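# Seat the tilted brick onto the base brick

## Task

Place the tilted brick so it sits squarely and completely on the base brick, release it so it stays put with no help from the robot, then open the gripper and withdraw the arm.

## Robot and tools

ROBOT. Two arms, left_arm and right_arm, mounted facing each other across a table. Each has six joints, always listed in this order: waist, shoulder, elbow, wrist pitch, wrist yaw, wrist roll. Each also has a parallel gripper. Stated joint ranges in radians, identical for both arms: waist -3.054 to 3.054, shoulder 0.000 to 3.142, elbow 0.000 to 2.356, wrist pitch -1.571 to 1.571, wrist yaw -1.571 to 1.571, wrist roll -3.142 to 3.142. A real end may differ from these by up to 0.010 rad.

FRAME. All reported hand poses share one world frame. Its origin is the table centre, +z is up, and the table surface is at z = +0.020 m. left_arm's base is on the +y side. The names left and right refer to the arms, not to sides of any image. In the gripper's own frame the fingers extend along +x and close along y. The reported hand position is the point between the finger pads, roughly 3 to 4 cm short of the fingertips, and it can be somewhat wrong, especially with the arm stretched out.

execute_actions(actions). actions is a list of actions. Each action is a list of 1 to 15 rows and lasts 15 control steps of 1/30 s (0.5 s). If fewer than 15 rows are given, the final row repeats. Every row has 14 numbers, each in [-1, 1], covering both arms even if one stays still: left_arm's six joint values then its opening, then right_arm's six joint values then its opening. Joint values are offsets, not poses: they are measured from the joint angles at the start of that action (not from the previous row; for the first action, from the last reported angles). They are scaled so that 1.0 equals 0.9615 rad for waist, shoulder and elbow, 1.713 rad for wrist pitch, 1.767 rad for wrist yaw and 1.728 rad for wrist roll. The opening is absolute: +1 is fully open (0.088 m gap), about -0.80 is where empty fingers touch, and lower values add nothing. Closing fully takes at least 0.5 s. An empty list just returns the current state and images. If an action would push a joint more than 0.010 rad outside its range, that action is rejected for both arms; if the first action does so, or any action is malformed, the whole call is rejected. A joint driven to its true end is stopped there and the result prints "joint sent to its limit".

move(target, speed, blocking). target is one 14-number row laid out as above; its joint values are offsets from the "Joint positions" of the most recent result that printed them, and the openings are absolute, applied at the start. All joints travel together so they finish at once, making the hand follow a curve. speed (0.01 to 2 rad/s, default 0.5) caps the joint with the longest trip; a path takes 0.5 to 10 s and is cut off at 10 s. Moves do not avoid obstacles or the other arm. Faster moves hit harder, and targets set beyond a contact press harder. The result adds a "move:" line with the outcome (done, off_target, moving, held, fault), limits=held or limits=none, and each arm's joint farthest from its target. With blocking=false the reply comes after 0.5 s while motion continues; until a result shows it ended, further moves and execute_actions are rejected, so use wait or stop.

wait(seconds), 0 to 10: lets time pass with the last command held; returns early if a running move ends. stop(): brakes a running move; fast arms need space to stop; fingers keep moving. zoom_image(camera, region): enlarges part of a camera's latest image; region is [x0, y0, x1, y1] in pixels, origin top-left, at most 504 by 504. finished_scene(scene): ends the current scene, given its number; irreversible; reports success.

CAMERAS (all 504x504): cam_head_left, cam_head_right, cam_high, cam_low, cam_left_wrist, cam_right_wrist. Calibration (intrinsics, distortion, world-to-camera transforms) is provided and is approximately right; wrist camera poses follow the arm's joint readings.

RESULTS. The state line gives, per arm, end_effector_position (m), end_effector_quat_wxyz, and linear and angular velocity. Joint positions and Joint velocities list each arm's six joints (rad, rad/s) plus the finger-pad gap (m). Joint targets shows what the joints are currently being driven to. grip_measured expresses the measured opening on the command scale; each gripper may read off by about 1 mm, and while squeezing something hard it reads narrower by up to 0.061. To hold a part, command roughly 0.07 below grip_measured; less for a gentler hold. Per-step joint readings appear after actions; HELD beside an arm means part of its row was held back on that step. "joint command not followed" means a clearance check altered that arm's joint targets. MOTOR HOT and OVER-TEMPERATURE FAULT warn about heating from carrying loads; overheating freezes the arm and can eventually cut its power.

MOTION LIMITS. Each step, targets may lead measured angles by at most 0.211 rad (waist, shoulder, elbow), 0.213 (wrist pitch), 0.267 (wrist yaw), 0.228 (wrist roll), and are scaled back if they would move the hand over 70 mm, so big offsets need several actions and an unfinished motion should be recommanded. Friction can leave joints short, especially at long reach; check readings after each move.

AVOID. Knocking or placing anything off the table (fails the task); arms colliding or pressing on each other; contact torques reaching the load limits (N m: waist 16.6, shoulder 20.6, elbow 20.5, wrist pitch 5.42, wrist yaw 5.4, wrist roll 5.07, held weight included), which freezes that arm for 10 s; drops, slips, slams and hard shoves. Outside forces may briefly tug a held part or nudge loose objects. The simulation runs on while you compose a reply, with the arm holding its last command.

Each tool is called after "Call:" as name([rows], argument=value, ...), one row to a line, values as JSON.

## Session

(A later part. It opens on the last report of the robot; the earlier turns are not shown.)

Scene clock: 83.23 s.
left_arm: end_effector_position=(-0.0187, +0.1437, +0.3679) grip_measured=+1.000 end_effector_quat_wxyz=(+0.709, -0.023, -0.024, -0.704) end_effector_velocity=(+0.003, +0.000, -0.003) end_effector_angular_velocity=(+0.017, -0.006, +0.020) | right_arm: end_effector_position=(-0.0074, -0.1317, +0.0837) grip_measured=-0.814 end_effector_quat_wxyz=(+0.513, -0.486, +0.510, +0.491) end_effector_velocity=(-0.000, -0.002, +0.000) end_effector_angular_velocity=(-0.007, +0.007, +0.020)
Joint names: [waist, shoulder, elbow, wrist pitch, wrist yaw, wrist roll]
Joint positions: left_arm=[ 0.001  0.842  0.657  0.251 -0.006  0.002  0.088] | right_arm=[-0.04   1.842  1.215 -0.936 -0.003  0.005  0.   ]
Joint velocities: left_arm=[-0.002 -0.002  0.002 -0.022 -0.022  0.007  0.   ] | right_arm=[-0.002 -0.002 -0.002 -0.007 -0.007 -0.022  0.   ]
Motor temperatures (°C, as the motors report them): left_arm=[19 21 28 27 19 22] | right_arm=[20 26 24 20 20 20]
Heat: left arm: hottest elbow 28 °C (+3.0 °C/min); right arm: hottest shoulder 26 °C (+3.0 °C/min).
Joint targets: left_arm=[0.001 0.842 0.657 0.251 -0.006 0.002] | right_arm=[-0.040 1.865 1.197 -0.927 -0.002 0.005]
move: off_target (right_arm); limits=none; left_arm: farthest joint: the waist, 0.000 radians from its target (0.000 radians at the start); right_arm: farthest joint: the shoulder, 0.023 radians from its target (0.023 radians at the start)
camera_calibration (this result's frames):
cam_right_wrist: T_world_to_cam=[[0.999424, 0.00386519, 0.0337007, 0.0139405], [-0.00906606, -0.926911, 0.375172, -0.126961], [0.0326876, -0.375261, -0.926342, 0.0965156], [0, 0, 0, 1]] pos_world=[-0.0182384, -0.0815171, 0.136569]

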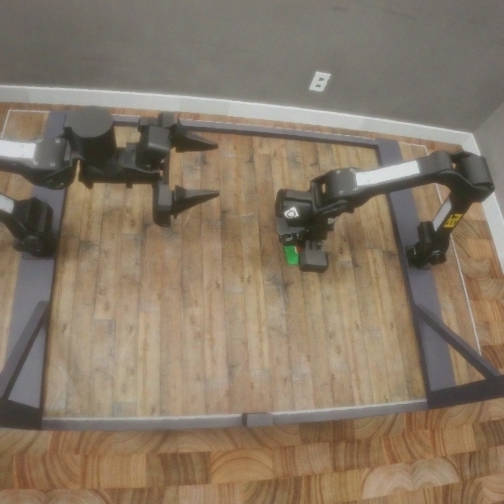

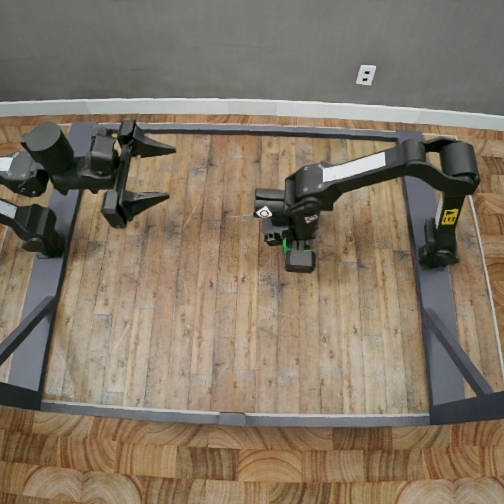

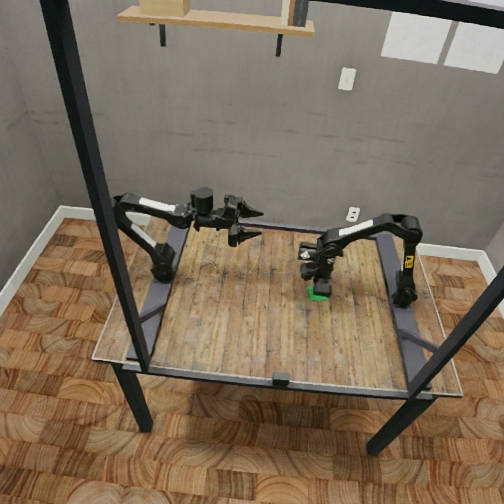

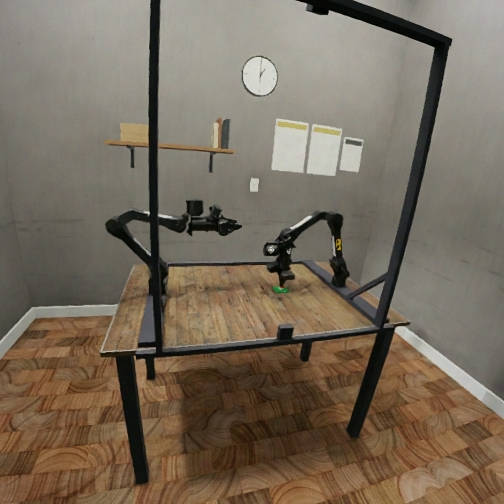

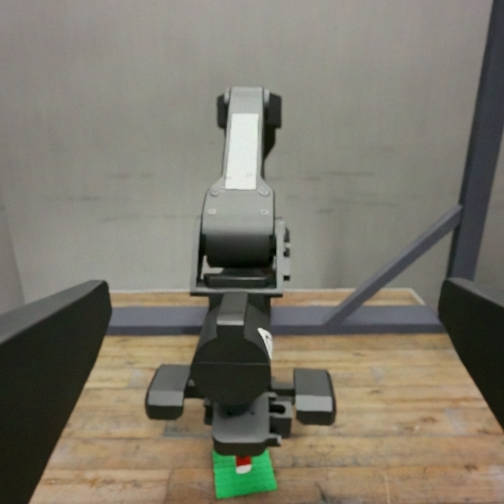

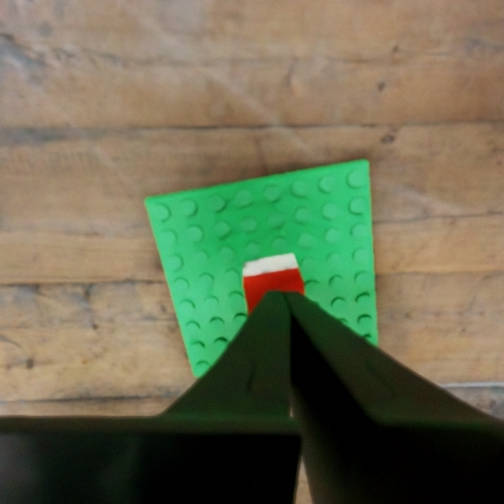

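In contact; press harder.

Call:
move(target=[0,0,0,0,0,0,1, 0,0.042,-0.05,0.003,0,0,-1], speed=0.03)

Call:
zoom_image(camera="cam_low", region=[250, 255, 310, 300])

Scene clock: 93.07 s.
left_arm: end_effector_position=(-0.0187, +0.1437, +0.3679) grip_measured=+1.000 end_effector_quat_wxyz=(+0.709, -0.023, -0.024, -0.704) end_effector_velocity=(-0.002, +0.000, -0.002) end_effector_angular_velocity=(+0.007, +0.021, -0.011) | right_arm: end_effector_position=(-0.0075, -0.1341, +0.0810) grip_measured=-0.814 end_effector_quat_wxyz=(+0.511, -0.487, +0.511, +0.490) end_effector_velocity=(+0.001, -0.005, +0.000) end_effector_angular_velocity=(-0.022, +0.008, +0.000)
Joint names: [waist, shoulder, elbow, wrist pitch, wrist yaw, wrist roll]
Joint positions: left_arm=[ 0.001  0.842  0.657  0.251 -0.006  0.002  0.088] | right_arm=[-0.04   1.841  1.203 -0.93  -0.003  0.005  0.   ]
Joint velocities: left_arm=[-0.002 -0.002 -0.002 -0.007  0.007 -0.022  0.   ] | right_arm=[-0.007 -0.002 -0.002 -0.022 -0.007 -0.007  0.   ]
Motor temperatures (°C, as the motors report them): left_arm=[19 22 28 27 19 22] | right_arm=[20 25 24 20 20 20]
Heat: left arm: hottest elbow 28 °C (+3.0 °C/min); right arm: hottest shoulder 25 °C (+1.0 °C/min).
Joint targets: left_arm=[0.001 0.842 0.657 0.251 -0.006 0.002] | right_arm=[-0.040 1.882 1.167 -0.931 -0.003 0.005]
move: off_target (right_arm); limits=none; left_arm: farthest joint: the waist, 0.000 radians from its target (0.000 radians at the start); right_arm: farthest joint: the shoulder, 0.041 radians from its target (0.041 radians at the start)
camera_calibration (this result's frames):
cam_right_wrist: T_world_to_cam=[[0.999444, 0.00404503, 0.0330861, 0.0142678], [-0.0088398, -0.924901, 0.380104, -0.128387], [0.0321389, -0.380185, -0.924352, 0.0923451], [0, 0, 0, 1]] pos_world=[-0.0183626, -0.0836951, 0.133688]

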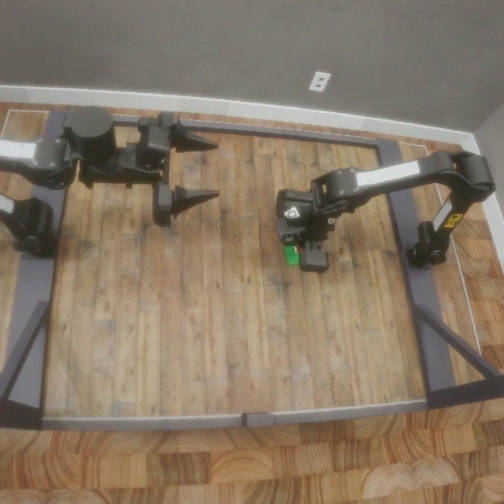

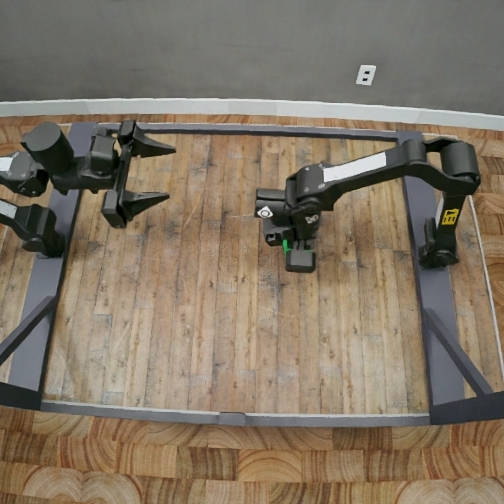

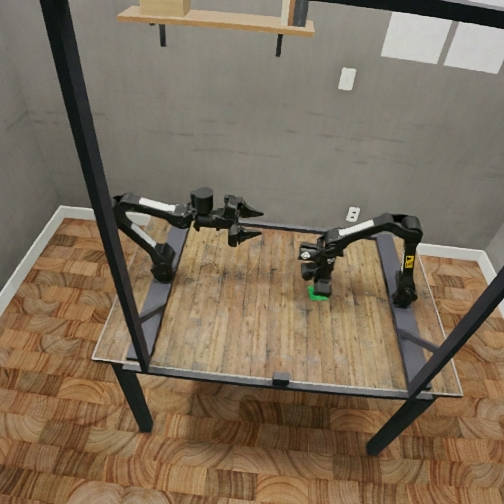

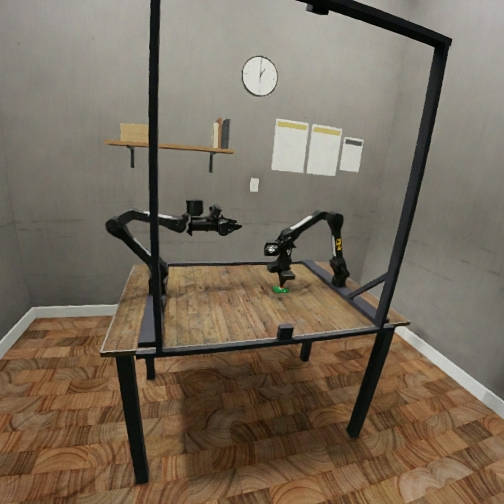

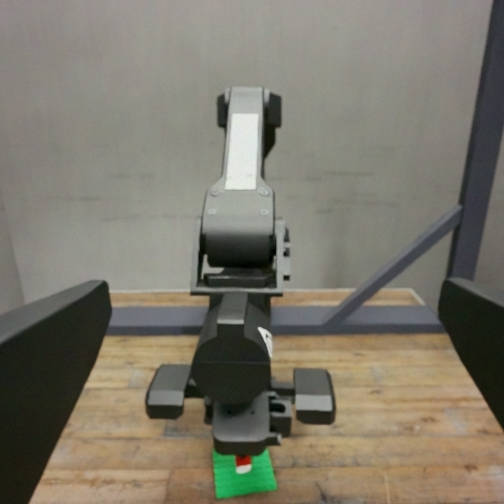

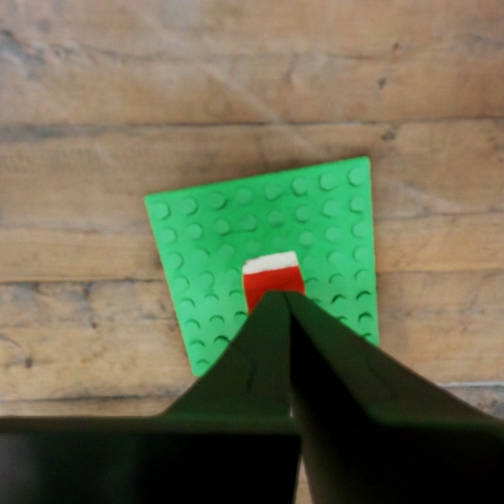

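Region (250, 255, 310, 300) of cam_low's 504x504 image, scaled by 8.400, with more detail than that image has; it fills the top 378 rows of this view, and the rest is white.

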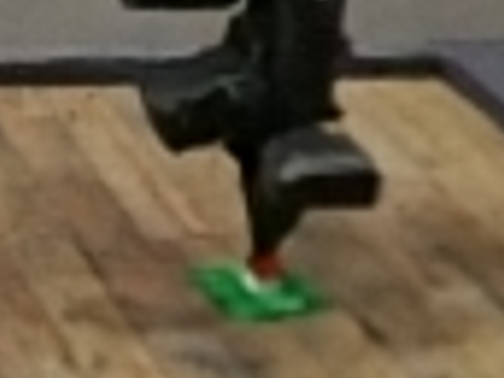

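One harder press, then lift to inspect.

Call:
move(target=[0,0,0,0,0,0,1, 0,0.07,-0.065,0,0,0,-1], speed=0.04)

Call:
move(target=[0,0,0,0,0,0,1, 0,-0.16,0.05,-0.12,0,0,-1], speed=0.2)

Call:
zoom_image(camera="cam_low", region=[260, 270, 300, 300])

Call:
zoom_image(camera="cam_left_wrist", region=[200, 430, 290, 504])

Scene clock: 116.07 s.
left_arm: end_effector_position=(-0.0187, +0.1437, +0.3679) grip_measured=+1.000 end_effector_quat_wxyz=(+0.709, -0.023, -0.024, -0.704) end_effector_velocity=(+0.000, +0.001, +0.007) end_effector_angular_velocity=(-0.027, +0.022, +0.003) | right_arm: end_effector_position=(-0.0076, -0.1358, +0.0784) grip_measured=-0.814 end_effector_quat_wxyz=(+0.509, -0.489, +0.513, +0.489) end_effector_velocity=(+0.002, -0.001, -0.001) end_effector_angular_velocity=(+0.002, -0.007, -0.010)
Joint names: [waist, shoulder, elbow, wrist pitch, wrist yaw, wrist roll]
Joint positions: left_arm=[ 0.001  0.842  0.657  0.251 -0.006  0.002  0.088] | right_arm=[-0.04   1.844  1.195 -0.925 -0.003  0.005  0.   ]
Joint velocities: left_arm=[-0.002 -0.002  0.002  0.022 -0.007 -0.022  0.   ] | right_arm=[-0.002 -0.002 -0.007  0.007  0.007  0.007  0.   ]
Motor temperatures (°C, as the motors report them): left_arm=[19 22 29 27 19 22] | right_arm=[20 24 23 20 20 20]
Heat: left arm: hottest elbow 29 °C (+2.0 °C/min); right arm: hottest shoulder 24 °C (+0.0 °C/min).
Joint targets: left_arm=[0.001 0.842 0.657 0.251 -0.006 0.002] | right_arm=[-0.040 1.908 1.140 -0.930 -0.003 0.005]
move: off_target (right_arm); limits=none; left_arm: farthest joint: the waist, 0.000 radians from its target (0.000 radians at the start); right_arm: farthest joint: the shoulder, 0.064 radians from its target (0.067 radians at the start)
camera_calibration (this result's frames):
cam_right_wrist: T_world_to_cam=[[0.999453, 0.0042585, 0.032801, 0.0144827], [-0.00874085, -0.922419, 0.386092, -0.129063], [0.0319004, -0.386167, -0.921877, 0.0882046], [0, 0, 0, 1]] pos_world=[-0.0184166, -0.0850502, 0.130669]

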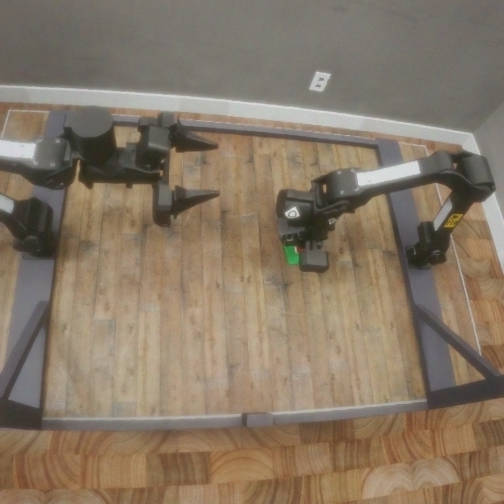

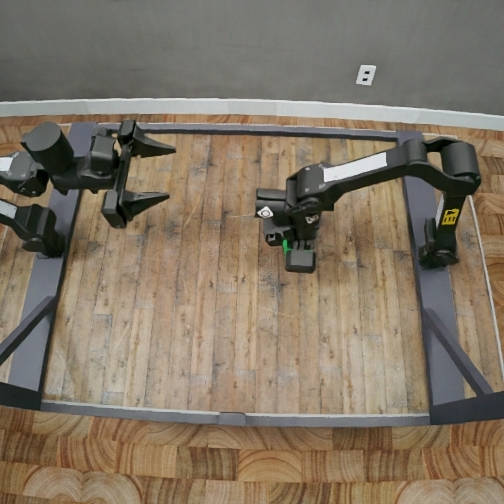

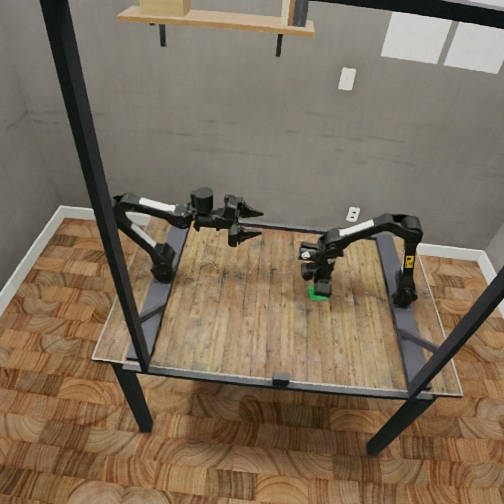

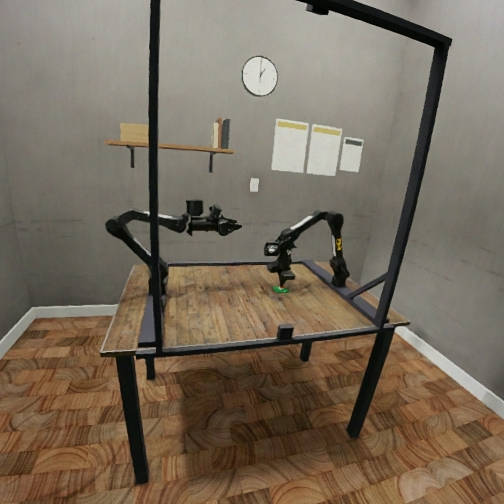

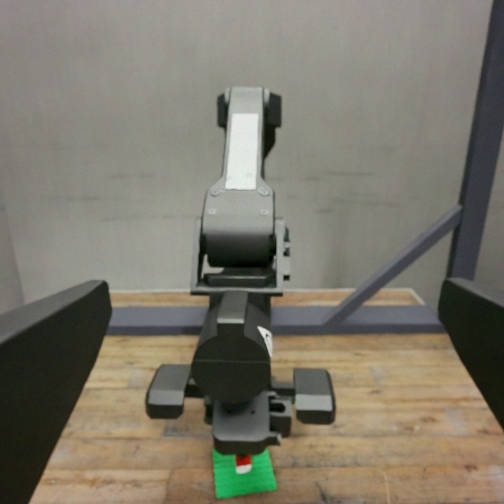

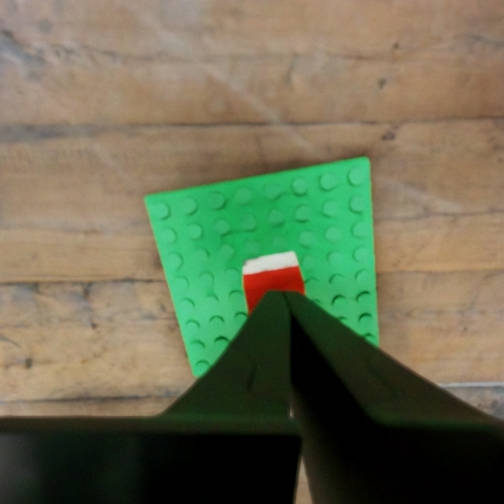

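Scene clock: 117.57 s.
left_arm: end_effector_position=(-0.0187, +0.1437, +0.3679) grip_measured=+1.000 end_effector_quat_wxyz=(+0.709, -0.023, -0.024, -0.704) end_effector_velocity=(+0.000, +0.001, +0.004) end_effector_angular_velocity=(-0.022, +0.008, +0.004) | right_arm: end_effector_position=(-0.0087, -0.1638, +0.1285) grip_measured=-0.814 end_effector_quat_wxyz=(+0.503, -0.495, +0.519, +0.482) end_effector_velocity=(-0.000, -0.002, +0.000) end_effector_angular_velocity=(-0.007, +0.007, -0.010)
Joint names: [waist, shoulder, elbow, wrist pitch, wrist yaw, wrist roll]
Joint positions: left_arm=[ 0.001  0.842  0.657  0.251 -0.006  0.002  0.088] | right_arm=[-0.04   1.702  1.231 -1.128 -0.003  0.005  0.   ]
Joint velocities: left_arm=[-0.002 -0.002 -0.002  0.022 -0.007 -0.007  0.   ] | right_arm=[-0.002 -0.002 -0.002 -0.007 -0.007  0.007  0.   ]
Motor temperatures (°C, as the motors report them): left_arm=[19 22 29 27 19 22] | right_arm=[20 24 23 20 20 20]
Heat: left arm: hottest elbow 29 °C (+2.0 °C/min); right arm: hottest shoulder 24 °C (+0.0 °C/min).
Joint targets: left_arm=[0.001 0.842 0.657 0.251 -0.006 0.002] | right_arm=[-0.040 1.690 1.243 -1.131 -0.003 0.005]
move: off_target (right_arm); limits=none; left_arm: farthest joint: the waist, 0.000 radians from its target (0.000 radians at the start); right_arm: farthest joint: the shoulder, 0.012 radians from its target (0.154 radians at the start)
camera_calibration (this result's frames):
cam_right_wrist: T_world_to_cam=[[0.999485, 0.00506964, 0.0316813, 0.0143493], [-0.00834206, -0.912415, 0.409181, -0.175533], [0.0309809, -0.409235, -0.911903, 0.118563], [0, 0, 0, 1]] pos_world=[-0.0194794, -0.111712, 0.179489]

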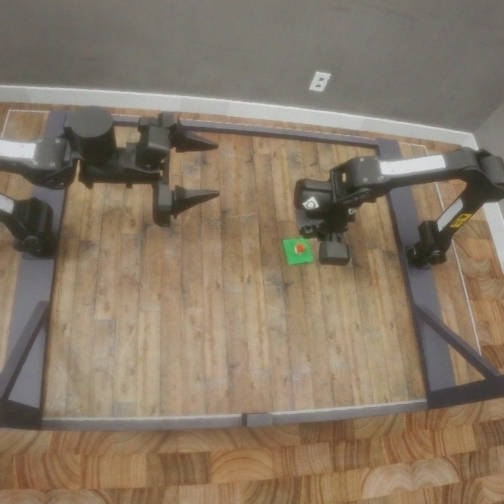

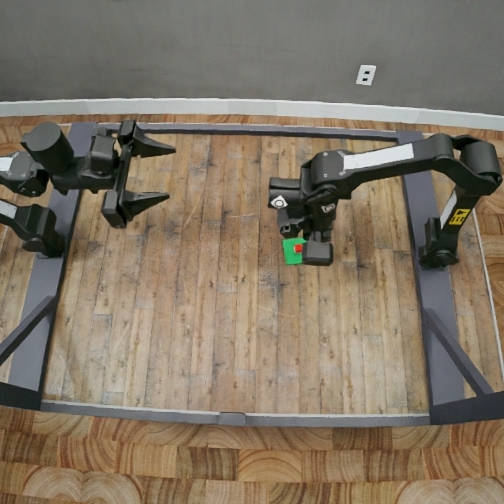

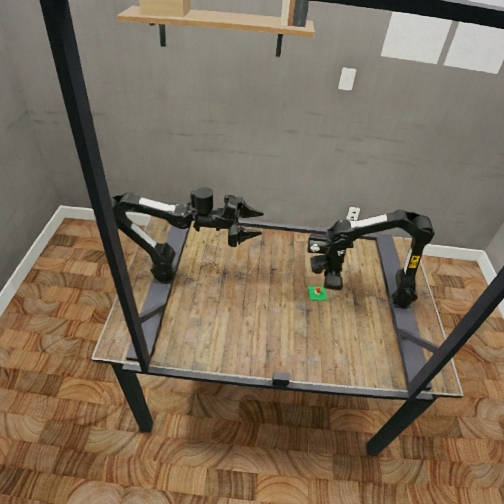

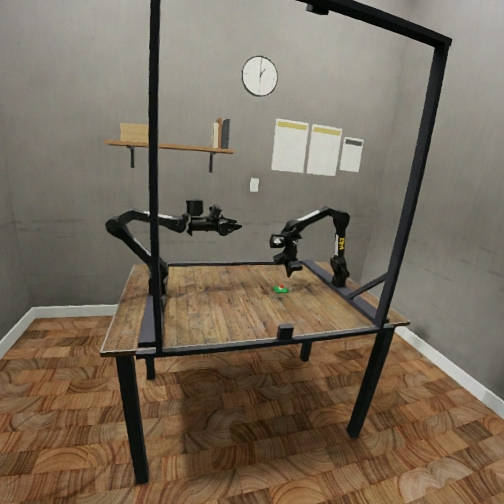

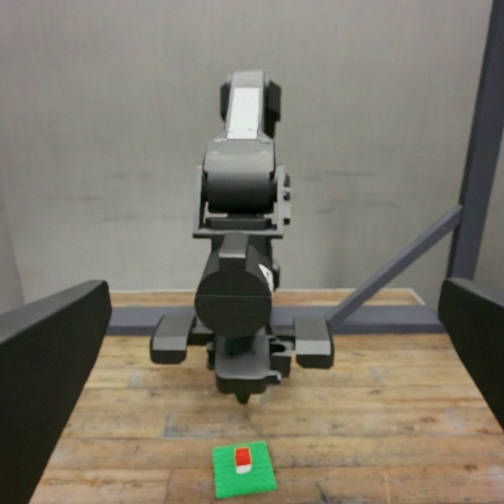

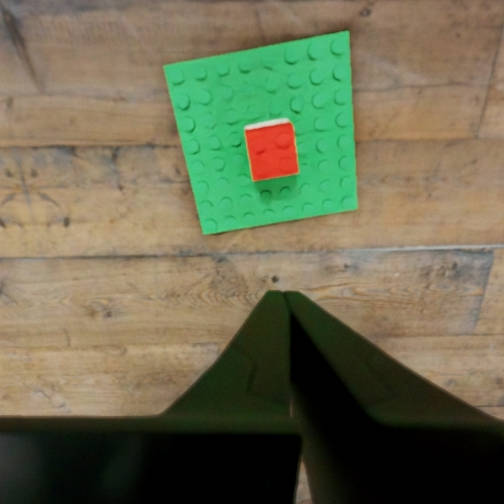

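Region (260, 270, 300, 300) of cam_low's 504x504 image, scaled by 12.600, with more detail than that image has; it fills the top 378 rows of this view, and the rest is white.

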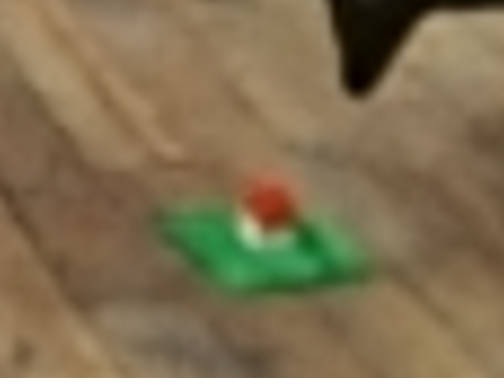

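Region (200, 430, 290, 504) of cam_left_wrist's 504x504 image, scaled by 5.600, with more detail than that image has; it fills the top 414 rows of this view, and the rest is white.

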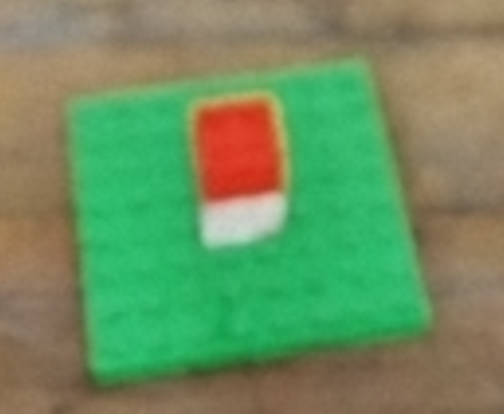

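Call:
zoom_image(camera="cam_right_wrist", region=[220, 100, 320, 200])

Call:
zoom_image(camera="cam_high", region=[300, 278, 336, 306])

Region (220, 100, 320, 200) of cam_right_wrist's 504x504 image, scaled by 5.040, with more detail than that image has.

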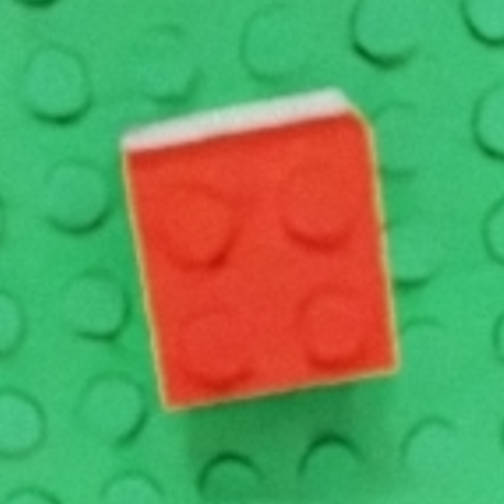

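Region (300, 278, 336, 306) of cam_high's 504x504 image, scaled by 14.000, with more detail than that image has.

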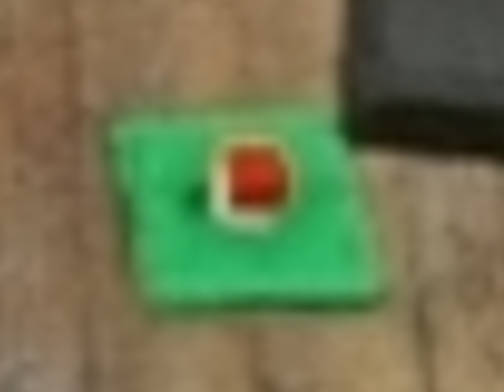

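Looks seated.

Call:
finished_scene(scene=1)

The scene is finished: the task was done.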